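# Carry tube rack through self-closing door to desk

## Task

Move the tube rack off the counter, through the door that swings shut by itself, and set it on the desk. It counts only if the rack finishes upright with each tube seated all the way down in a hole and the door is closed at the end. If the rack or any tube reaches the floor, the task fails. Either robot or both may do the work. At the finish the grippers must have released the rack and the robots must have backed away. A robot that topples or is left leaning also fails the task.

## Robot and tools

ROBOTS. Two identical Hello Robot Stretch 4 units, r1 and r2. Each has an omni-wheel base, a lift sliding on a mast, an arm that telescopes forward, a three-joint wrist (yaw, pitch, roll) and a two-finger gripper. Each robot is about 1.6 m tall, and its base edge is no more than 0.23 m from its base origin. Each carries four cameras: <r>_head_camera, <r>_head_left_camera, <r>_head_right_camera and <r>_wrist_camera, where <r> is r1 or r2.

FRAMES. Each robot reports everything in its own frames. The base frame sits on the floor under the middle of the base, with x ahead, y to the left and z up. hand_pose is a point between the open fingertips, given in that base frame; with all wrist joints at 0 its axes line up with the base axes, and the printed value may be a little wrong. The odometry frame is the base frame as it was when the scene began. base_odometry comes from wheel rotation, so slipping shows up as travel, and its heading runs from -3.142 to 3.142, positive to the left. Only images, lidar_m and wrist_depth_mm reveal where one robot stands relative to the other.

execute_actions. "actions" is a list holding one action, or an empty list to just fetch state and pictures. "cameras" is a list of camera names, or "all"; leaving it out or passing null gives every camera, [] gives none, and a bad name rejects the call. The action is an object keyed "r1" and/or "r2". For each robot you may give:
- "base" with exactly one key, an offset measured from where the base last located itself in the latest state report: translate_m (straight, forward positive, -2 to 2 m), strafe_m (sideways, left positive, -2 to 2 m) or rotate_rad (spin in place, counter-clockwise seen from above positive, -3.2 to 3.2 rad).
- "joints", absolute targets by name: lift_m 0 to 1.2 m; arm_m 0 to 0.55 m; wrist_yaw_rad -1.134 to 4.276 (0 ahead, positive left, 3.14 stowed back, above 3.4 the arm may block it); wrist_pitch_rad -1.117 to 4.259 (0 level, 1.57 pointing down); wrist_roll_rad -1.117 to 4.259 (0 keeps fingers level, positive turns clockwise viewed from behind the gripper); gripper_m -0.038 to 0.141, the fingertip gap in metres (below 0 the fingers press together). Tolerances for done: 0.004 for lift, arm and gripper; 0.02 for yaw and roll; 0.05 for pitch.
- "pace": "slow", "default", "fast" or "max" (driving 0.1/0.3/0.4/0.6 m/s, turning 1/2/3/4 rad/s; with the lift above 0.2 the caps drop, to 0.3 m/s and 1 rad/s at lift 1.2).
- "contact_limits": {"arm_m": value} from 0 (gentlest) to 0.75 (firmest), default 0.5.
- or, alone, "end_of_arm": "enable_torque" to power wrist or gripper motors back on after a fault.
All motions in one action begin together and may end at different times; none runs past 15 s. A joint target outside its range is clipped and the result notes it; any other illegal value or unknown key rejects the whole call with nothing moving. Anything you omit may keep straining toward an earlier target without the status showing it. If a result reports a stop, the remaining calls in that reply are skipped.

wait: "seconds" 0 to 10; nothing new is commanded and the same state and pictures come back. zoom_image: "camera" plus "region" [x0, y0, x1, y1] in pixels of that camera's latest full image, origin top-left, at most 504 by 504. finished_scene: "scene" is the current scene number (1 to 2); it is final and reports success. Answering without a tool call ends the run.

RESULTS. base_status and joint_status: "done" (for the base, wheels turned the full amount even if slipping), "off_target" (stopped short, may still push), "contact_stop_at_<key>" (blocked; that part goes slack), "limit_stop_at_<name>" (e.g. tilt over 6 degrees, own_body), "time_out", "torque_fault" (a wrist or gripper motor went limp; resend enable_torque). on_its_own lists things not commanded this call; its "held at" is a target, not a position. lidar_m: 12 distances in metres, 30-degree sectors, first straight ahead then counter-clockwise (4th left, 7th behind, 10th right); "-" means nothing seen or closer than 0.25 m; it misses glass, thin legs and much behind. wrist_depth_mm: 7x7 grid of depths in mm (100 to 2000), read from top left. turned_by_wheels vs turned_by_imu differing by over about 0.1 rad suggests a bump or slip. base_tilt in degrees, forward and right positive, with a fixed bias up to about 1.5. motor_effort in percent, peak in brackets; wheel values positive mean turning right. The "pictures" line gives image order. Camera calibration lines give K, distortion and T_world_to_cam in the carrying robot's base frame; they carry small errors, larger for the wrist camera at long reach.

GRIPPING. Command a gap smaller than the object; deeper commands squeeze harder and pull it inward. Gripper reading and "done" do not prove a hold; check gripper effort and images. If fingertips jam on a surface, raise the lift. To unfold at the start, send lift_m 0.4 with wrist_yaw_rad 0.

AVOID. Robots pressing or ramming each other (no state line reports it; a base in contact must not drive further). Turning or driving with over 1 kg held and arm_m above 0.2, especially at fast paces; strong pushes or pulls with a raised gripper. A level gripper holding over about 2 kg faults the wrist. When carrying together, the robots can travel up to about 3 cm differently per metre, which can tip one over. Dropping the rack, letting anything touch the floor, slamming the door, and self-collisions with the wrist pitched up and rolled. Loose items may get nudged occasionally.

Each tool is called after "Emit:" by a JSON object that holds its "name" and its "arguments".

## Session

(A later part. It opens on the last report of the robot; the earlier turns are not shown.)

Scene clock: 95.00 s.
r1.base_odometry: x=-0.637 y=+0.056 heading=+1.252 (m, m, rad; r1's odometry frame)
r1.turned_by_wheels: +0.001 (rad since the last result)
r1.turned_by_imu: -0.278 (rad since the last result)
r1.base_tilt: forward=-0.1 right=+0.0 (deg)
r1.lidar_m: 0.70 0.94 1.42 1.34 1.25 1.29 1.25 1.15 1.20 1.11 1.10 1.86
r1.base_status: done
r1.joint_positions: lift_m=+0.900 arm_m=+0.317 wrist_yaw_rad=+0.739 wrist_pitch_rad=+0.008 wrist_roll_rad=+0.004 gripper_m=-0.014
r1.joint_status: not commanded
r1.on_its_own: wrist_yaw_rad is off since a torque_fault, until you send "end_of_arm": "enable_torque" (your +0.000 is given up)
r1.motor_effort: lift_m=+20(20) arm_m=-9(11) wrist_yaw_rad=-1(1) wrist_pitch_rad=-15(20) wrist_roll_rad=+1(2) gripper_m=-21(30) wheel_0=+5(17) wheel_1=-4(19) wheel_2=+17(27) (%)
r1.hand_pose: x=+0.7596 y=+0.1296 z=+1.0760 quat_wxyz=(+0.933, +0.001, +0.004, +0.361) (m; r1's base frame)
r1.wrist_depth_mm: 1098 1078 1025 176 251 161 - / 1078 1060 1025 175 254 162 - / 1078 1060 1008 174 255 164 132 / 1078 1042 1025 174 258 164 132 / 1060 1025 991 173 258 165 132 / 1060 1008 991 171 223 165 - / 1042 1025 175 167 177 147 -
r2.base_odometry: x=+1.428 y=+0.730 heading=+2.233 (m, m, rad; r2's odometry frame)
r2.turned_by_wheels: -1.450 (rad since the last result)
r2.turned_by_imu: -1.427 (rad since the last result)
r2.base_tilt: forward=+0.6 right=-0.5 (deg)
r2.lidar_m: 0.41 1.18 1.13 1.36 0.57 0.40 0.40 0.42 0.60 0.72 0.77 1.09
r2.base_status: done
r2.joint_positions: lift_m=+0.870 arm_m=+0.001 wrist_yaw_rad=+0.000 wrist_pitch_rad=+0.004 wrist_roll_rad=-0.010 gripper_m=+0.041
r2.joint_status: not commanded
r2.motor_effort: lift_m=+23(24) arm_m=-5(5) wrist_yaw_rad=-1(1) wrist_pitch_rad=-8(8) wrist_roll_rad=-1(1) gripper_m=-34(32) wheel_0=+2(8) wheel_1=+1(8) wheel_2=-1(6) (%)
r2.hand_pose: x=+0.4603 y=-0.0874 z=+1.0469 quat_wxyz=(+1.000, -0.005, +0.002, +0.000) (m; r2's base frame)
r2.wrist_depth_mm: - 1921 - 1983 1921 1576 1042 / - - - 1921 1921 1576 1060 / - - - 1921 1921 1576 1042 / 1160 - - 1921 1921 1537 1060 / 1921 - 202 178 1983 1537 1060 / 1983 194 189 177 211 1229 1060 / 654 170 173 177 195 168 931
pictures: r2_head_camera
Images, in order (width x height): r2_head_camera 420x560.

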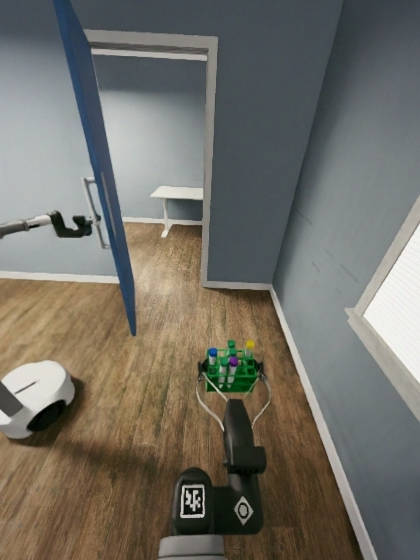

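Emit:
{"name": "execute_actions", "arguments": {"actions": [{"r1":{"base":{"strafe_m":0.2},"pace":"slow"},"r2":{"base":{"strafe_m":0.3}}}], "cameras": []}}

Emit:
{"name": "execute_actions", "arguments": {"actions": [{"r1":{"base":{"translate_m":-0.2},"pace":"slow"}}], "cameras": ["r2_head_camera"]}}

Scene clock: 102.93 s.
r1.base_odometry: x=-0.827 y=+0.119 heading=+1.251 (m, m, rad; r1's odometry frame)
r1.turned_by_wheels: -0.001 (rad since the last result)
r1.turned_by_imu: -0.002 (rad since the last result)
r1.base_tilt: forward=-0.2 right=+0.0 (deg)
r1.lidar_m: 0.70 1.14 1.31 1.16 1.07 1.12 1.37 1.27 1.15 1.02 1.99 0.74
r1.base_status: done
r1.joint_positions: lift_m=+0.900 arm_m=+0.317 wrist_yaw_rad=-0.006 wrist_pitch_rad=+0.006 wrist_roll_rad=+0.004 gripper_m=-0.015
r1.joint_status: not commanded
r1.on_its_own: wrist_yaw_rad is off since a torque_fault, until you send "end_of_arm": "enable_torque"
r1.motor_effort: lift_m=+20(20) arm_m=-9(9) wrist_yaw_rad=+0(1) wrist_pitch_rad=-9(13) wrist_roll_rad=+1(3) gripper_m=-15(21) wheel_0=-10(17) wheel_1=-2(3) wheel_2=+2(15) (%)
r1.hand_pose: x=+0.7754 y=-0.0892 z=+1.0765 quat_wxyz=(+1.000, +0.002, +0.003, -0.003) (m; r1's base frame)
r1.wrist_depth_mm: 564 421 329 173 231 208 1464 / 554 415 327 172 230 208 1464 / 544 410 324 170 230 204 1464 / 554 410 320 170 229 203 1464 / 530 407 320 169 229 202 1464 / 530 404 320 168 218 201 1464 / 535 404 177 164 178 195 1464
r2.base_odometry: x=+1.191 y=+0.545 heading=+2.233 (m, m, rad; r2's odometry frame)
r2.turned_by_wheels: +0.000 (rad since the last result)
r2.turned_by_imu: -0.001 (rad since the last result)
r2.base_tilt: forward=+0.6 right=-0.5 (deg)
r2.lidar_m: 0.41 1.11 1.09 1.33 0.55 0.40 0.39 0.41 0.59 1.03 1.09 1.61
r2.base_status: done
r2.joint_positions: lift_m=+0.870 arm_m=+0.001 wrist_yaw_rad=+0.000 wrist_pitch_rad=+0.004 wrist_roll_rad=-0.010 gripper_m=+0.041
r2.joint_status: not commanded
r2.motor_effort: lift_m=+23(23) arm_m=-5(5) wrist_yaw_rad=+0(3) wrist_pitch_rad=-9(8) wrist_roll_rad=-1(1) gripper_m=-35(32) wheel_0=+2(9) wheel_1=-1(10) wheel_2=+0(8) (%)
r2.hand_pose: x=+0.4603 y=-0.0874 z=+1.0469 quat_wxyz=(+1.000, -0.005, +0.002, +0.000) (m; r2's base frame)
r2.wrist_depth_mm: - - - - 1863 1808 1499 / - - - - 1921 1863 1499 / - - - - 1983 1983 1499 / - 1983 - - 1863 1983 1499 / - - 200 178 1863 1921 1537 / - 193 189 178 211 1756 1464 / - 170 173 177 194 168 1308
pictures: none
No camera images: the call's "cameras" was empty. Leave "cameras" out to get every camera's image.

Scene clock: 106.63 s.
r1.base_odometry: x=-0.890 y=-0.070 heading=+1.253 (m, m, rad; r1's odometry frame)
r1.turned_by_wheels: +0.002 (rad since the last result)
r1.turned_by_imu: -0.133 (rad since the last result)
r1.base_tilt: forward=-0.1 right=+0.0 (deg)
r1.lidar_m: 0.68 1.00 1.38 1.08 0.96 0.97 1.18 1.19 1.19 1.13 1.13 2.10
r1.base_status: done
r1.joint_positions: lift_m=+0.900 arm_m=+0.317 wrist_yaw_rad=+0.761 wrist_pitch_rad=+0.005 wrist_roll_rad=+0.005 gripper_m=-0.014
r1.joint_status: not commanded
r1.on_its_own: wrist_yaw_rad is off since a torque_fault, until you send "end_of_arm": "enable_torque" (your +0.000 is given up)
r1.motor_effort: lift_m=+20(20) arm_m=-11(11) wrist_yaw_rad=+0(1) wrist_pitch_rad=-8(12) wrist_roll_rad=+0(1) gripper_m=-22(30) wheel_0=+6(17) wheel_1=-2(16) wheel_2=+16(26) (%)
r1.hand_pose: x=+0.7571 y=+0.1357 z=+1.0767 quat_wxyz=(+0.928, +0.001, +0.003, +0.371) (m; r1's base frame)
r1.wrist_depth_mm: 1042 1008 1008 176 283 150 - / 1008 1008 1008 175 287 152 - / 1025 1008 1008 174 293 154 - / 1008 991 1008 173 298 155 - / 991 991 991 173 300 156 - / 976 976 976 171 238 156 - / 991 976 175 167 177 145 -
r2.base_odometry: x=+1.191 y=+0.545 heading=+2.233 (m, m, rad; r2's odometry frame)
r2.turned_by_wheels: +0.000 (rad since the last result)
r2.turned_by_imu: -0.001 (rad since the last result)
r2.base_tilt: forward=+0.6 right=-0.5 (deg)
r2.lidar_m: 0.41 1.18 1.14 1.30 0.53 0.40 0.38 0.42 0.59 1.03 1.09 1.60
r2.base_status: not commanded
r2.joint_positions: lift_m=+0.870 arm_m=+0.001 wrist_yaw_rad=+0.000 wrist_pitch_rad=+0.004 wrist_roll_rad=-0.010 gripper_m=+0.041
r2.joint_status: not commanded
r2.motor_effort: lift_m=+23(23) arm_m=-4(5) wrist_yaw_rad=+2(3) wrist_pitch_rad=-9(7) wrist_roll_rad=+0(1) gripper_m=-35(34) wheel_0=+2(2) wheel_1=+0(1) wheel_2=+0(1) (%)
r2.hand_pose: x=+0.4603 y=-0.0874 z=+1.0469 quat_wxyz=(+1.000, -0.005, +0.002, +0.000) (m; r2's base frame)
r2.wrist_depth_mm: - 1397 - - 1983 1921 1464 / - 1336 - - 1983 1921 1464 / - 1308 - - 1983 1863 1537 / 1160 1336 - - 1921 1921 1537 / - 1308 202 178 1983 1921 1499 / - 194 187 177 211 1708 1537 / - 170 173 177 195 168 1336
pictures: r2_head_camera
Images, in order (width x height): r2_head_camera 420x560.

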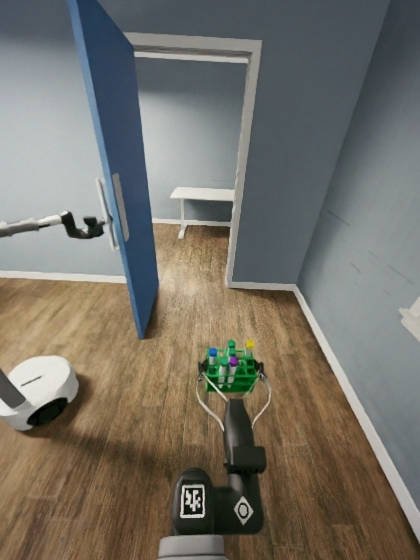

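Emit:
{"name": "execute_actions", "arguments": {"actions": [{"r2":{"base":{"strafe_m":0.07}}}], "cameras": []}}

Emit:
{"name": "execute_actions", "arguments": {"actions": [{"r2":{"base":{"translate_m":1.6}}}], "cameras": ["r2_head_camera"]}}

Scene clock: 115.83 s.
r1.base_odometry: x=-0.890 y=-0.070 heading=+1.253 (m, m, rad; r1's odometry frame)
r1.turned_by_wheels: +0.000 (rad since the last result)
r1.turned_by_imu: +0.000 (rad since the last result)
r1.base_tilt: forward=-0.2 right=+0.0 (deg)
r1.lidar_m: 0.71 1.01 1.38 1.06 0.94 0.96 1.17 1.20 1.20 1.09 1.05 2.11
r1.base_status: not commanded
r1.joint_positions: lift_m=+0.900 arm_m=+0.317 wrist_yaw_rad=+0.761 wrist_pitch_rad=+0.005 wrist_roll_rad=+0.005 gripper_m=-0.014
r1.joint_status: not commanded
r1.on_its_own: wrist_yaw_rad is off since a torque_fault, until you send "end_of_arm": "enable_torque" (your +0.000 is given up)
r1.motor_effort: lift_m=+20(20) arm_m=-11(11) wrist_yaw_rad=-2(1) wrist_pitch_rad=-7(8) wrist_roll_rad=+1(1) gripper_m=-22(22) wheel_0=+6(6) wheel_1=-2(2) wheel_2=+16(16) (%)
r1.hand_pose: x=+0.7571 y=+0.1357 z=+1.0767 quat_wxyz=(+0.928, +0.001, +0.003, +0.371) (m; r1's base frame)
r1.wrist_depth_mm: 1025 1008 1025 176 282 150 - / 1008 1008 1008 175 287 152 - / 1025 991 991 174 293 153 - / 1008 991 1008 173 296 155 - / 976 991 1008 172 300 156 - / 991 991 991 170 239 156 - / 991 976 175 167 177 145 -
r2.base_odometry: x=+1.136 y=+0.502 heading=+2.233 (m, m, rad; r2's odometry frame)
r2.turned_by_wheels: +0.000 (rad since the last result)
r2.turned_by_imu: -0.002 (rad since the last result)
r2.base_tilt: forward=+0.7 right=-0.5 (deg)
r2.lidar_m: 0.41 1.11 1.09 1.31 0.54 0.39 0.38 0.40 0.57 1.11 1.16 1.72
r2.base_status: done
r2.joint_positions: lift_m=+0.870 arm_m=+0.001 wrist_yaw_rad=+0.000 wrist_pitch_rad=+0.004 wrist_roll_rad=-0.010 gripper_m=+0.041
r2.joint_status: not commanded
r2.motor_effort: lift_m=+23(23) arm_m=-5(5) wrist_yaw_rad=-1(2) wrist_pitch_rad=-8(8) wrist_roll_rad=-1(1) gripper_m=-33(32) wheel_0=+0(6) wheel_1=-2(10) wheel_2=-1(4) (%)
r2.hand_pose: x=+0.4603 y=-0.0874 z=+1.0469 quat_wxyz=(+1.000, -0.005, +0.002, +0.000) (m; r2's base frame)
r2.wrist_depth_mm: - 1366 - - 1983 - 1576 / - 1336 - - 1921 1983 1576 / - 1255 - - 1983 1983 1618 / 976 1281 - - 1863 1921 1618 / - 1229 200 181 1921 1863 1618 / - 191 178 180 211 1921 1618 / - 170 173 178 195 168 1430
pictures: none
No camera images: the call's "cameras" was empty. Leave "cameras" out to get every camera's image.

Scene clock: 122.67 s.
r1.base_odometry: x=-0.890 y=-0.070 heading=+1.253 (m, m, rad; r1's odometry frame)
r1.turned_by_wheels: +0.000 (rad since the last result)
r1.turned_by_imu: +0.000 (rad since the last result)
r1.base_tilt: forward=-0.1 right=+0.0 (deg)
r1.lidar_m: 0.69 1.02 1.39 1.07 0.95 0.96 1.17 1.20 1.20 1.44 2.13 1.08
r1.base_status: not commanded
r1.joint_positions: lift_m=+0.900 arm_m=+0.317 wrist_yaw_rad=+0.761 wrist_pitch_rad=+0.005 wrist_roll_rad=+0.005 gripper_m=-0.014
r1.joint_status: not commanded
r1.on_its_own: wrist_yaw_rad is off since a torque_fault, until you send "end_of_arm": "enable_torque" (your +0.000 is given up)
r1.motor_effort: lift_m=+20(20) arm_m=-11(11) wrist_yaw_rad=-1(1) wrist_pitch_rad=-6(7) wrist_roll_rad=-2(1) gripper_m=-22(21) wheel_0=+6(6) wheel_1=-2(2) wheel_2=+16(16) (%)
r1.hand_pose: x=+0.7571 y=+0.1357 z=+1.0767 quat_wxyz=(+0.928, +0.001, +0.003, +0.371) (m; r1's base frame)
r1.wrist_depth_mm: 1025 1025 1025 176 282 149 - / 1008 991 1008 175 287 152 - / 1008 991 1008 174 293 154 - / 1008 1008 991 173 297 155 - / 991 1008 991 172 300 156 - / 1008 976 991 171 239 156 - / 976 976 174 166 178 144 -
r2.base_odometry: x=+0.153 y=+1.764 heading=+2.233 (m, m, rad; r2's odometry frame)
r2.turned_by_wheels: +0.000 (rad since the last result)
r2.turned_by_imu: -0.007 (rad since the last result)
r2.base_tilt: forward=+0.6 right=-0.4 (deg)
r2.lidar_m: 0.41 0.61 0.44 0.40 0.44 1.07 1.98 1.64 1.23 1.21 0.86 0.73
r2.base_status: done
r2.joint_positions: lift_m=+0.870 arm_m=+0.001 wrist_yaw_rad=+0.000 wrist_pitch_rad=+0.004 wrist_roll_rad=-0.010 gripper_m=+0.041
r2.joint_status: not commanded
r2.motor_effort: lift_m=+23(23) arm_m=-5(5) wrist_yaw_rad=+0(1) wrist_pitch_rad=-9(9) wrist_roll_rad=+0(1) gripper_m=-33(32) wheel_0=+1(2) wheel_1=+0(4) wheel_2=+2(10) (%)
r2.hand_pose: x=+0.4603 y=-0.0874 z=+1.0469 quat_wxyz=(+1.000, -0.005, +0.002, +0.000) (m; r2's base frame)
r2.wrist_depth_mm: - - - - - - 439 / - - - - - - 439 / - - - - - - 427 / - - - - - - 430 / - - 199 180 - - 430 / - 190 187 176 211 1708 439 / - 171 173 176 195 167 145
pictures: r2_head_camera
Images, in order (width x height): r2_head_camera 420x560.

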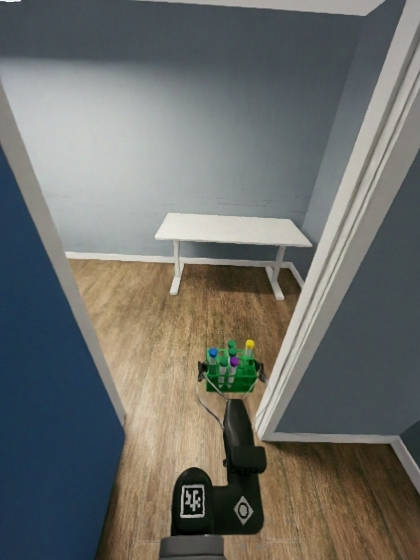

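Emit:
{"name": "execute_actions", "arguments": {"actions": [{"r2":{"base":{"translate_m":1.3}}}], "cameras": ["r2_head_camera"]}}

Scene clock: 139.53 s.
r1.base_odometry: x=-0.890 y=-0.070 heading=+1.253 (m, m, rad; r1's odometry frame)
r1.turned_by_wheels: +0.000 (rad since the last result)
r1.turned_by_imu: +0.000 (rad since the last result)
r1.base_tilt: forward=-0.1 right=-0.1 (deg)
r1.lidar_m: 0.69 1.00 1.38 1.08 0.95 0.96 1.19 1.17 1.18 1.42 2.11 2.09
r1.base_status: not commanded
r1.joint_positions: lift_m=+0.900 arm_m=+0.317 wrist_yaw_rad=+0.761 wrist_pitch_rad=+0.005 wrist_roll_rad=+0.005 gripper_m=-0.014
r1.joint_status: not commanded
r1.on_its_own: wrist_yaw_rad is off since a torque_fault, until you send "end_of_arm": "enable_torque" (your +0.000 is given up)
r1.motor_effort: lift_m=+20(20) arm_m=-11(12) wrist_yaw_rad=-1(1) wrist_pitch_rad=-7(8) wrist_roll_rad=+1(2) gripper_m=-21(22) wheel_0=+6(6) wheel_1=-2(2) wheel_2=+16(16) (%)
r1.hand_pose: x=+0.7571 y=+0.1357 z=+1.0767 quat_wxyz=(+0.928, +0.001, +0.003, +0.371) (m; r1's base frame)
r1.wrist_depth_mm: 1042 1025 1042 176 282 150 - / 1025 1025 1025 175 287 152 - / 1008 1008 991 174 293 154 - / 1008 1008 991 173 297 155 - / 991 991 976 172 298 156 - / 1008 991 976 170 238 156 - / 991 976 175 167 177 145 -
r2.base_odometry: x=-0.647 y=+2.790 heading=+2.233 (m, m, rad; r2's odometry frame)
r2.turned_by_wheels: +0.000 (rad since the last result)
r2.turned_by_imu: -0.008 (rad since the last result)
r2.base_tilt: forward=+0.7 right=-0.5 (deg)
r2.lidar_m: 0.40 0.74 2.18 1.90 0.74 0.70 3.32 0.68 0.79 1.25 0.94 0.74
r2.base_status: done
r2.joint_positions: lift_m=+0.870 arm_m=+0.001 wrist_yaw_rad=+0.000 wrist_pitch_rad=+0.004 wrist_roll_rad=-0.010 gripper_m=+0.041
r2.joint_status: not commanded
r2.motor_effort: lift_m=+23(23) arm_m=-4(4) wrist_yaw_rad=+1(1) wrist_pitch_rad=-10(9) wrist_roll_rad=-1(1) gripper_m=-34(33) wheel_0=+0(7) wheel_1=-1(4) wheel_2=+2(11) (%)
r2.hand_pose: x=+0.4603 y=-0.0874 z=+1.0469 quat_wxyz=(+1.000, -0.005, +0.002, +0.000) (m; r2's base frame)
r2.wrist_depth_mm: 1255 1255 1229 1229 1229 1205 1229 / 1229 1229 1205 1229 1205 1255 1255 / 1229 1255 1229 1229 1255 1229 1229 / 1229 1255 1229 1229 1229 1229 1229 / 1229 1229 201 181 1205 1205 1229 / 1229 191 188 175 211 1229 1229 / 469 170 174 175 195 168 866
pictures: r2_head_camera
Images, in order (width x height): r2_head_camera 420x560.

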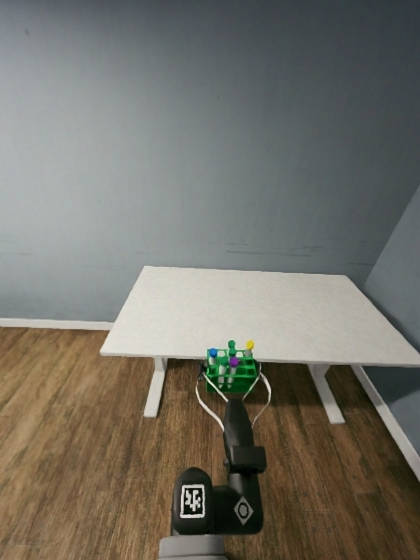

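Emit:
{"name": "execute_actions", "arguments": {"actions": [{"r2":{"joints":{"arm_m":0.3}, "pace":"slow"},"r1":{"joints":{"gripper_m":0.12}}}], "cameras": []}}

Emit:
{"name": "execute_actions", "arguments": {"actions": [{"r2":{"joints":{"lift_m":0.65}}}], "cameras": ["r2_wrist_camera","r2_head_camera"]}}

Scene clock: 147.30 s.
r1.base_odometry: x=-0.890 y=-0.071 heading=+1.251 (m, m, rad; r1's odometry frame)
r1.turned_by_wheels: -0.002 (rad since the last result)
r1.turned_by_imu: -0.002 (rad since the last result)
r1.base_tilt: forward=-0.2 right=+0.0 (deg)
r1.lidar_m: 1.47 1.38 1.38 1.06 0.96 0.94 1.18 1.18 1.19 1.41 2.12 2.11
r1.base_status: not commanded
r1.joint_positions: lift_m=+0.900 arm_m=+0.316 wrist_yaw_rad=+0.491 wrist_pitch_rad=+0.005 wrist_roll_rad=+0.005 gripper_m=+0.120
r1.joint_status: all done
r1.on_its_own: wrist_yaw_rad is off since a torque_fault, until you send "end_of_arm": "enable_torque" (your +0.000 is given up)
r1.motor_effort: lift_m=+20(20) arm_m=-7(10) wrist_yaw_rad=+0(1) wrist_pitch_rad=-7(7) wrist_roll_rad=+1(1) gripper_m=-1(21) wheel_0=+0(6) wheel_1=-2(2) wheel_2=+0(16) (%)
r1.hand_pose: x=+0.7827 y=+0.0591 z=+1.0767 quat_wxyz=(+0.970, +0.002, +0.003, +0.243) (m; r1's base frame)
r1.wrist_depth_mm: 904 960 991 976 960 946 1366 / 904 960 991 991 946 931 1308 / 904 960 991 960 960 931 1308 / 878 931 976 976 960 931 917 / 904 946 976 960 931 917 904 / 878 917 976 960 931 917 891 / 866 891 946 931 917 904 891
r2.base_odometry: x=-0.647 y=+2.790 heading=+2.233 (m, m, rad; r2's odometry frame)
r2.turned_by_wheels: +0.000 (rad since the last result)
r2.turned_by_imu: -0.002 (rad since the last result)
r2.base_tilt: forward=+0.6 right=-0.5 (deg)
r2.lidar_m: 0.68 0.74 2.17 1.90 0.76 0.69 0.75 0.66 0.81 1.26 0.96 0.72
r2.base_status: not commanded
r2.joint_positions: lift_m=+0.870 arm_m=+0.299 wrist_yaw_rad=+0.000 wrist_pitch_rad=+0.004 wrist_roll_rad=-0.010 gripper_m=+0.041
r2.joint_status: all done
r2.motor_effort: lift_m=+23(23) arm_m=+5(2) wrist_yaw_rad=+1(0) wrist_pitch_rad=-9(9) wrist_roll_rad=-1(1) gripper_m=-32(33) wheel_0=+0(0) wheel_1=-1(1) wheel_2=+2(2) (%)
r2.hand_pose: x=+0.7586 y=-0.0874 z=+1.0469 quat_wxyz=(+1.000, -0.005, +0.002, +0.000) (m; r2's base frame)
r2.wrist_depth_mm: 931 946 917 960 946 931 946 / 946 946 931 946 931 946 946 / 946 931 946 946 931 931 931 / 960 931 931 946 931 931 946 / 946 931 200 180 931 931 917 / 946 193 189 177 211 917 931 / 469 170 173 176 195 167 866
pictures: none
No camera images: the call's "cameras" was empty. Leave "cameras" out to get every camera's image.

Scene clock: 149.30 s.
r1.base_odometry: x=-0.890 y=-0.071 heading=+1.251 (m, m, rad; r1's odometry frame)
r1.turned_by_wheels: +0.000 (rad since the last result)
r1.turned_by_imu: +0.000 (rad since the last result)
r1.base_tilt: forward=-0.2 right=+0.0 (deg)
r1.lidar_m: 1.54 1.37 1.39 1.09 0.96 0.96 1.17 1.19 1.19 1.45 2.11 2.09
r1.base_status: not commanded
r1.joint_positions: lift_m=+0.900 arm_m=+0.316 wrist_yaw_rad=+0.491 wrist_pitch_rad=+0.005 wrist_roll_rad=+0.005 gripper_m=+0.120
r1.joint_status: not commanded
r1.on_its_own: wrist_yaw_rad is off since a torque_fault, until you send "end_of_arm": "enable_torque" (your +0.000 is given up)
r1.motor_effort: lift_m=+20(20) arm_m=-7(7) wrist_yaw_rad=+2(1) wrist_pitch_rad=-7(5) wrist_roll_rad=+0(1) gripper_m=+0(1) wheel_0=+0(0) wheel_1=-2(2) wheel_2=-1(0) (%)
r1.hand_pose: x=+0.7827 y=+0.0591 z=+1.0767 quat_wxyz=(+0.970, +0.002, +0.003, +0.243) (m; r1's base frame)
r1.wrist_depth_mm: 917 960 1025 1060 1118 1160 1336 / 904 946 1008 1042 1098 1138 1336 / 904 960 1008 1042 1098 1118 1308 / 904 946 1008 1042 1078 1118 1308 / 891 931 991 1008 1078 1098 1281 / 878 917 976 1025 1042 1118 1281 / 891 891 946 991 1042 1098 1281
r2.base_odometry: x=-0.647 y=+2.790 heading=+2.233 (m, m, rad; r2's odometry frame)
r2.turned_by_wheels: +0.000 (rad since the last result)
r2.turned_by_imu: +0.000 (rad since the last result)
r2.base_tilt: forward=+0.7 right=-0.5 (deg)
r2.lidar_m: 0.68 0.73 2.19 1.89 0.71 0.66 0.66 0.67 0.79 1.26 0.95 0.72
r2.base_status: not commanded
r2.joint_positions: lift_m=+0.650 arm_m=+0.299 wrist_yaw_rad=+0.000 wrist_pitch_rad=+0.004 wrist_roll_rad=-0.010 gripper_m=+0.041
r2.joint_status: all done
r2.motor_effort: lift_m=+18(21) arm_m=+5(5) wrist_yaw_rad=+1(2) wrist_pitch_rad=-8(8) wrist_roll_rad=+0(0) gripper_m=-32(33) wheel_0=+0(0) wheel_1=+0(1) wheel_2=+2(2) (%)
r2.hand_pose: x=+0.7586 y=-0.0874 z=+0.8274 quat_wxyz=(+1.000, -0.005, +0.002, +0.000) (m; r2's base frame)
r2.wrist_depth_mm: 931 946 931 931 946 931 931 / 931 931 946 946 960 931 960 / 946 946 946 946 946 960 946 / 946 946 931 946 931 946 931 / 931 917 200 181 931 931 931 / 544 194 189 176 211 517 569 / 239 170 174 176 196 167 145
pictures: r2_head_camera, r2_wrist_camera
camera_calibration (this result's frames):
r2_wrist_camera: T_world_to_cam=[[-0.00119782, -0.999949, 0.0100204, -0.0913884], [0.0145365, -0.0100368, -0.999844, 0.875174], [0.999894, -0.00105197, 0.0145478, -0.537393], [0, 0, 0, 1]] pos_world=[0.524504, -0.0831651, 0.883771]
Images, in order (width x height): r2_head_camera 420x560, r2_wrist_camera 616x392.

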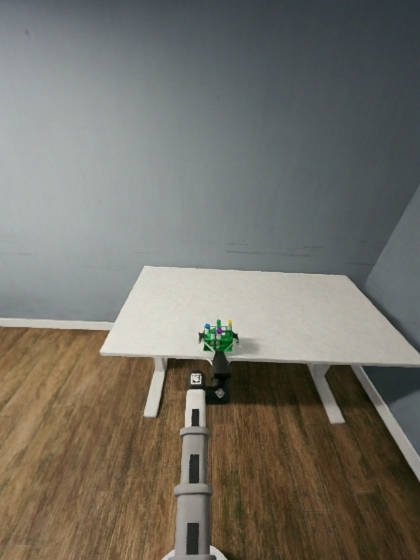

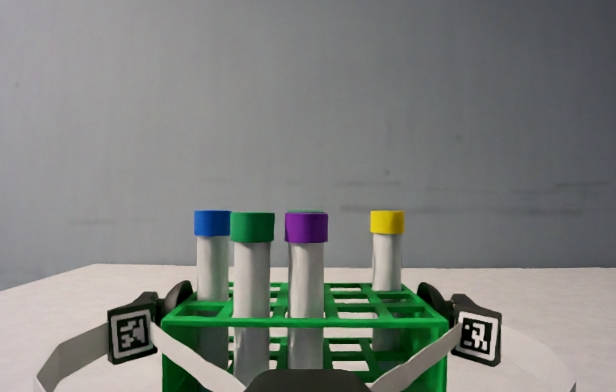

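Emit:
{"name": "execute_actions", "arguments": {"actions": [{"r2":{"joints":{"lift_m":0.62},"pace":"slow"}}], "cameras": []}}

Scene clock: 153.43 s.
r1.base_odometry: x=-0.890 y=-0.071 heading=+1.251 (m, m, rad; r1's odometry frame)
r1.turned_by_wheels: +0.000 (rad since the last result)
r1.turned_by_imu: +0.000 (rad since the last result)
r1.base_tilt: forward=-0.2 right=+0.0 (deg)
r1.lidar_m: 1.59 1.37 1.38 1.08 0.95 0.97 1.19 1.18 1.18 1.43 2.11 2.09
r1.base_status: not commanded
r1.joint_positions: lift_m=+0.900 arm_m=+0.316 wrist_yaw_rad=+0.491 wrist_pitch_rad=+0.005 wrist_roll_rad=+0.005 gripper_m=+0.120
r1.joint_status: not commanded
r1.on_its_own: wrist_yaw_rad is off since a torque_fault, until you send "end_of_arm": "enable_torque" (your +0.000 is given up)
r1.motor_effort: lift_m=+20(20) arm_m=-7(7) wrist_yaw_rad=+0(1) wrist_pitch_rad=-8(7) wrist_roll_rad=+1(1) gripper_m=-2(1) wheel_0=+0(0) wheel_1=-2(2) wheel_2=+0(1) (%)
r1.hand_pose: x=+0.7827 y=+0.0591 z=+1.0767 quat_wxyz=(+0.970, +0.002, +0.003, +0.243) (m; r1's base frame)
r1.wrist_depth_mm: 917 960 1008 1078 1182 1255 1366 / 891 946 1008 1078 1160 1229 1308 / 904 946 1008 1060 1138 1229 1308 / 878 931 1008 1060 1118 1205 1308 / 891 931 991 1060 1118 1205 1281 / 878 931 991 1042 1098 1182 1281 / 878 904 946 1008 1098 1182 1281
r2.base_odometry: x=-0.647 y=+2.790 heading=+2.233 (m, m, rad; r2's odometry frame)
r2.turned_by_wheels: +0.000 (rad since the last result)
r2.turned_by_imu: -0.001 (rad since the last result)
r2.base_tilt: forward=+0.7 right=-0.6 (deg)
r2.lidar_m: 0.69 0.75 2.18 1.88 0.73 0.63 0.61 0.64 0.78 1.24 0.96 0.71
r2.base_status: not commanded
r2.joint_positions: lift_m=+0.620 arm_m=+0.299 wrist_yaw_rad=+0.000 wrist_pitch_rad=+0.004 wrist_roll_rad=-0.010 gripper_m=+0.041
r2.joint_status: all done
r2.motor_effort: lift_m=+18(16) arm_m=+4(5) wrist_yaw_rad=+1(0) wrist_pitch_rad=-9(9) wrist_roll_rad=-1(0) gripper_m=-35(33) wheel_0=+0(0) wheel_1=+0(0) wheel_2=+2(2) (%)
r2.hand_pose: x=+0.7586 y=-0.0874 z=+0.7974 quat_wxyz=(+1.000, -0.005, +0.002, +0.000) (m; r2's base frame)
r2.wrist_depth_mm: 931 946 946 946 946 931 931 / 946 931 931 946 946 960 946 / 946 946 946 931 946 931 931 / 946 931 946 931 946 931 946 / 931 931 200 181 809 931 946 / 449 194 187 176 211 418 466 / 208 171 173 177 195 168 145
pictures: none
No camera images: the call's "cameras" was empty. Leave "cameras" out to get every camera's image.

Emit:
{"name": "execute_actions", "arguments": {"actions": [{"r2":{"joints":{"gripper_m":0.141}}}], "cameras": []}}

Emit:
{"name": "execute_actions", "arguments": {"actions": [{"r2":{"joints":{"arm_m":0.05}}}], "cameras": ["r2_wrist_camera","r1_head_left_camera"]}}

Scene clock: 159.27 s.
r1.base_odometry: x=-0.890 y=-0.071 heading=+1.251 (m, m, rad; r1's odometry frame)
r1.turned_by_wheels: +0.000 (rad since the last result)
r1.turned_by_imu: +0.000 (rad since the last result)
r1.base_tilt: forward=-0.2 right=+0.0 (deg)
r1.lidar_m: 1.55 1.38 1.38 1.07 0.95 0.97 1.17 1.18 1.19 1.42 2.11 2.11
r1.base_status: not commanded
r1.joint_positions: lift_m=+0.900 arm_m=+0.316 wrist_yaw_rad=+0.491 wrist_pitch_rad=+0.005 wrist_roll_rad=+0.005 gripper_m=+0.120
r1.joint_status: not commanded
r1.on_its_own: wrist_yaw_rad is off since a torque_fault, until you send "end_of_arm": "enable_torque" (your +0.000 is given up)
r1.motor_effort: lift_m=+20(20) arm_m=-7(7) wrist_yaw_rad=-1(1) wrist_pitch_rad=-7(6) wrist_roll_rad=+1(1) gripper_m=-1(2) wheel_0=+0(0) wheel_1=-2(2) wheel_2=+0(0) (%)
r1.hand_pose: x=+0.7827 y=+0.0591 z=+1.0767 quat_wxyz=(+0.970, +0.002, +0.003, +0.243) (m; r1's base frame)
r1.wrist_depth_mm: 917 946 1025 1078 1138 1229 1308 / 917 946 1008 1078 1160 1229 1336 / 904 946 991 1060 1138 1229 1336 / 891 946 991 1078 1138 1205 1308 / 878 931 1008 1060 1138 1160 1281 / 891 917 976 1042 1078 1160 1308 / 866 904 946 1008 1098 1182 1281
r2.base_odometry: x=-0.647 y=+2.790 heading=+2.233 (m, m, rad; r2's odometry frame)
r2.turned_by_wheels: +0.000 (rad since the last result)
r2.turned_by_imu: -0.001 (rad since the last result)
r2.base_tilt: forward=+0.7 right=-0.5 (deg)
r2.lidar_m: 0.68 0.73 2.17 1.88 0.74 0.63 0.61 0.64 0.79 1.25 0.94 0.72
r2.base_status: not commanded
r2.joint_positions: lift_m=+0.620 arm_m=+0.299 wrist_yaw_rad=+0.000 wrist_pitch_rad=+0.003 wrist_roll_rad=-0.010 gripper_m=+0.141
r2.joint_status: all done
r2.motor_effort: lift_m=+18(18) arm_m=+5(5) wrist_yaw_rad=+0(1) wrist_pitch_rad=-6(9) wrist_roll_rad=-1(1) gripper_m=+1(34) wheel_0=+0(0) wheel_1=-1(1) wheel_2=+2(2) (%)
r2.hand_pose: x=+0.7586 y=-0.0874 z=+0.7976 quat_wxyz=(+1.000, -0.005, +0.001, +0.000) (m; r2's base frame)
r2.wrist_depth_mm: 960 946 931 931 931 931 931 / 931 946 946 946 946 946 946 / 946 946 960 946 931 931 946 / 946 917 976 946 931 946 931 / 917 946 230 205 820 946 931 / 445 210 201 203 230 220 469 / 304 301 202 152 219 298 315
pictures: none
No camera images: the call's "cameras" was empty. Leave "cameras" out to get every camera's image.

Scene clock: 161.13 s.
r1.base_odometry: x=-0.890 y=-0.071 heading=+1.251 (m, m, rad; r1's odometry frame)
r1.turned_by_wheels: +0.000 (rad since the last result)
r1.turned_by_imu: +0.000 (rad since the last result)
r1.base_tilt: forward=-0.2 right=+0.0 (deg)
r1.lidar_m: 1.58 1.37 1.38 1.06 0.96 0.95 1.18 1.19 1.18 1.44 2.12 2.11
r1.base_status: not commanded
r1.joint_positions: lift_m=+0.900 arm_m=+0.316 wrist_yaw_rad=+0.491 wrist_pitch_rad=+0.005 wrist_roll_rad=+0.005 gripper_m=+0.120
r1.joint_status: not commanded
r1.on_its_own: wrist_yaw_rad is off since a torque_fault, until you send "end_of_arm": "enable_torque" (your +0.000 is given up)
r1.motor_effort: lift_m=+20(20) arm_m=-7(7) wrist_yaw_rad=-1(1) wrist_pitch_rad=-9(7) wrist_roll_rad=+1(1) gripper_m=-1(1) wheel_0=+0(0) wheel_1=-2(2) wheel_2=+0(0) (%)
r1.hand_pose: x=+0.7827 y=+0.0591 z=+1.0767 quat_wxyz=(+0.970, +0.002, +0.003, +0.243) (m; r1's base frame)
r1.wrist_depth_mm: 904 976 1025 1098 1160 1229 1336 / 904 960 1025 1078 1138 1255 1336 / 904 946 1008 1078 1118 1205 1308 / 904 946 1008 1078 1138 1182 1308 / 891 946 991 1060 1118 1182 1281 / 891 917 976 1060 1078 1205 1308 / 878 904 946 1008 1098 1182 1281
r2.base_odometry: x=-0.647 y=+2.790 heading=+2.233 (m, m, rad; r2's odometry frame)
r2.turned_by_wheels: +0.000 (rad since the last result)
r2.turned_by_imu: +0.000 (rad since the last result)
r2.base_tilt: forward=+0.7 right=-0.6 (deg)
r2.lidar_m: 0.68 0.72 2.17 1.88 0.74 0.63 0.62 0.66 0.79 1.25 0.95 0.71
r2.base_status: not commanded
r2.joint_positions: lift_m=+0.620 arm_m=+0.051 wrist_yaw_rad=+0.000 wrist_pitch_rad=+0.003 wrist_roll_rad=-0.010 gripper_m=+0.141
r2.joint_status: all done
r2.motor_effort: lift_m=+18(18) arm_m=-5(7) wrist_yaw_rad=+0(2) wrist_pitch_rad=-5(6) wrist_roll_rad=-1(1) gripper_m=+2(2) wheel_0=+0(0) wheel_1=-1(0) wheel_2=+2(2) (%)
r2.hand_pose: x=+0.5102 y=-0.0875 z=+0.7977 quat_wxyz=(+1.000, -0.005, +0.001, +0.000) (m; r2's base frame)
r2.wrist_depth_mm: 1182 1182 1182 1160 1160 1182 1160 / 1205 1205 1205 1160 1205 1205 1205 / 1182 1182 1205 1182 1182 1182 1205 / 1182 1182 1205 1182 1182 1182 1182 / 1182 931 831 500 1025 991 1008 / 452 210 469 439 480 219 477 / 1160 750 1160 152 1160 1160 1182
pictures: r1_head_left_camera, r2_wrist_camera
camera_calibration (this result's frames):
r2_wrist_camera: T_world_to_cam=[[-0.00128385, -0.999949, 0.0100189, -0.0913651], [0.0156014, -0.0100377, -0.999828, 0.848558], [0.999877, -0.00112732, 0.0156135, -0.289459], [0, 0, 0, 1]] pos_world=[0.276068, -0.0831692, 0.853847]
Images, in order (width x height): r1_head_left_camera 420x672, r2_wrist_camera 616x392.

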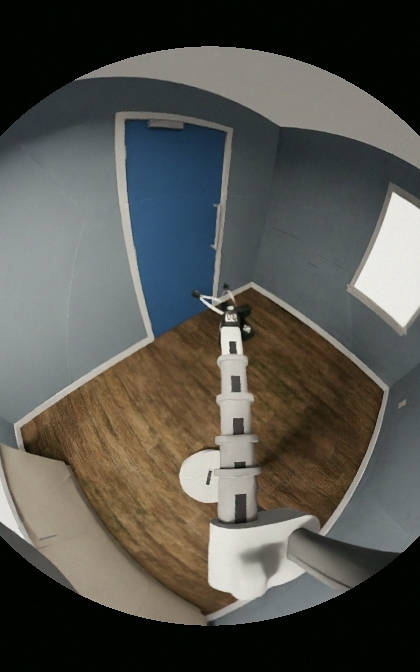

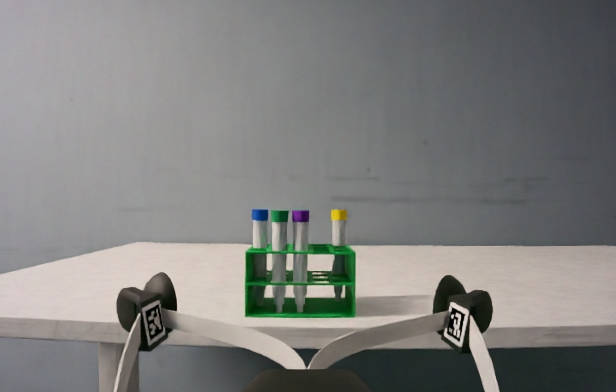

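The rack is standing upright on the desk with the tubes down in their holes, and the door has shut.

Emit:
{"name": "execute_actions", "arguments": {"actions": [{"r2":{"base":{"translate_m":-0.15}}}], "cameras": []}}

Emit:
{"name": "finished_scene", "arguments": {"scene": 2}}

Scene clock: 166.10 s.
r1.base_odometry: x=-0.890 y=-0.071 heading=+1.251 (m, m, rad; r1's odometry frame)
r1.turned_by_wheels: +0.000 (rad since the last result)
r1.turned_by_imu: +0.000 (rad since the last result)
r1.base_tilt: forward=-0.2 right=+0.0 (deg)
r1.lidar_m: 1.59 1.38 1.37 1.09 0.96 0.96 1.18 1.18 1.20 1.41 2.11 2.10
r1.base_status: not commanded
r1.joint_positions: lift_m=+0.900 arm_m=+0.316 wrist_yaw_rad=+0.491 wrist_pitch_rad=+0.005 wrist_roll_rad=+0.005 gripper_m=+0.120
r1.joint_status: not commanded
r1.on_its_own: wrist_yaw_rad is off since a torque_fault, until you send "end_of_arm": "enable_torque" (your +0.000 is given up)
r1.motor_effort: lift_m=+20(20) arm_m=-7(7) wrist_yaw_rad=-1(1) wrist_pitch_rad=-8(6) wrist_roll_rad=-2(1) gripper_m=-1(2) wheel_0=+0(0) wheel_1=-2(2) wheel_2=-1(0) (%)
r1.hand_pose: x=+0.7827 y=+0.0591 z=+1.0767 quat_wxyz=(+0.970, +0.002, +0.003, +0.243) (m; r1's base frame)
r1.wrist_depth_mm: 904 946 1025 1078 1160 1255 1336 / 917 960 1008 1078 1138 1229 1336 / 904 960 1008 1060 1138 1205 1308 / 878 946 991 1060 1138 1182 1336 / 891 946 991 1060 1118 1205 1281 / 891 931 991 1060 1098 1182 1281 / 878 917 946 1025 1078 1205 1255
r2.base_odometry: x=-0.554 y=+2.671 heading=+2.233 (m, m, rad; r2's odometry frame)
r2.turned_by_wheels: +0.000 (rad since the last result)
r2.turned_by_imu: -0.001 (rad since the last result)
r2.base_tilt: forward=+0.6 right=-0.5 (deg)
r2.lidar_m: 0.81 0.89 2.38 1.36 0.61 0.48 0.46 0.49 0.57 1.25 1.17 0.85
r2.base_status: done
r2.joint_positions: lift_m=+0.620 arm_m=+0.051 wrist_yaw_rad=+0.000 wrist_pitch_rad=+0.003 wrist_roll_rad=-0.010 gripper_m=+0.141
r2.joint_status: not commanded
r2.motor_effort: lift_m=+18(18) arm_m=-5(5) wrist_yaw_rad=+2(2) wrist_pitch_rad=-6(6) wrist_roll_rad=+0(1) gripper_m=-2(3) wheel_0=+0(1) wheel_1=-1(5) wheel_2=-2(6) (%)
r2.hand_pose: x=+0.5102 y=-0.0875 z=+0.7977 quat_wxyz=(+1.000, -0.005, +0.001, +0.000) (m; r2's base frame)
r2.wrist_depth_mm: 1336 1336 1336 1336 1308 1308 1336 / 1366 1336 1397 1366 1308 1308 1366 / 1336 1308 1336 1308 1336 1308 1281 / 1308 1308 1366 1308 1336 1308 1336 / 1308 931 991 621 1042 1008 1008 / 1308 211 559 591 559 220 603 / 1336 1336 1308 152 1366 1308 1308
pictures: none
No camera images: the call's "cameras" was empty. Leave "cameras" out to get every camera's image.

The scene is finished: the task was done.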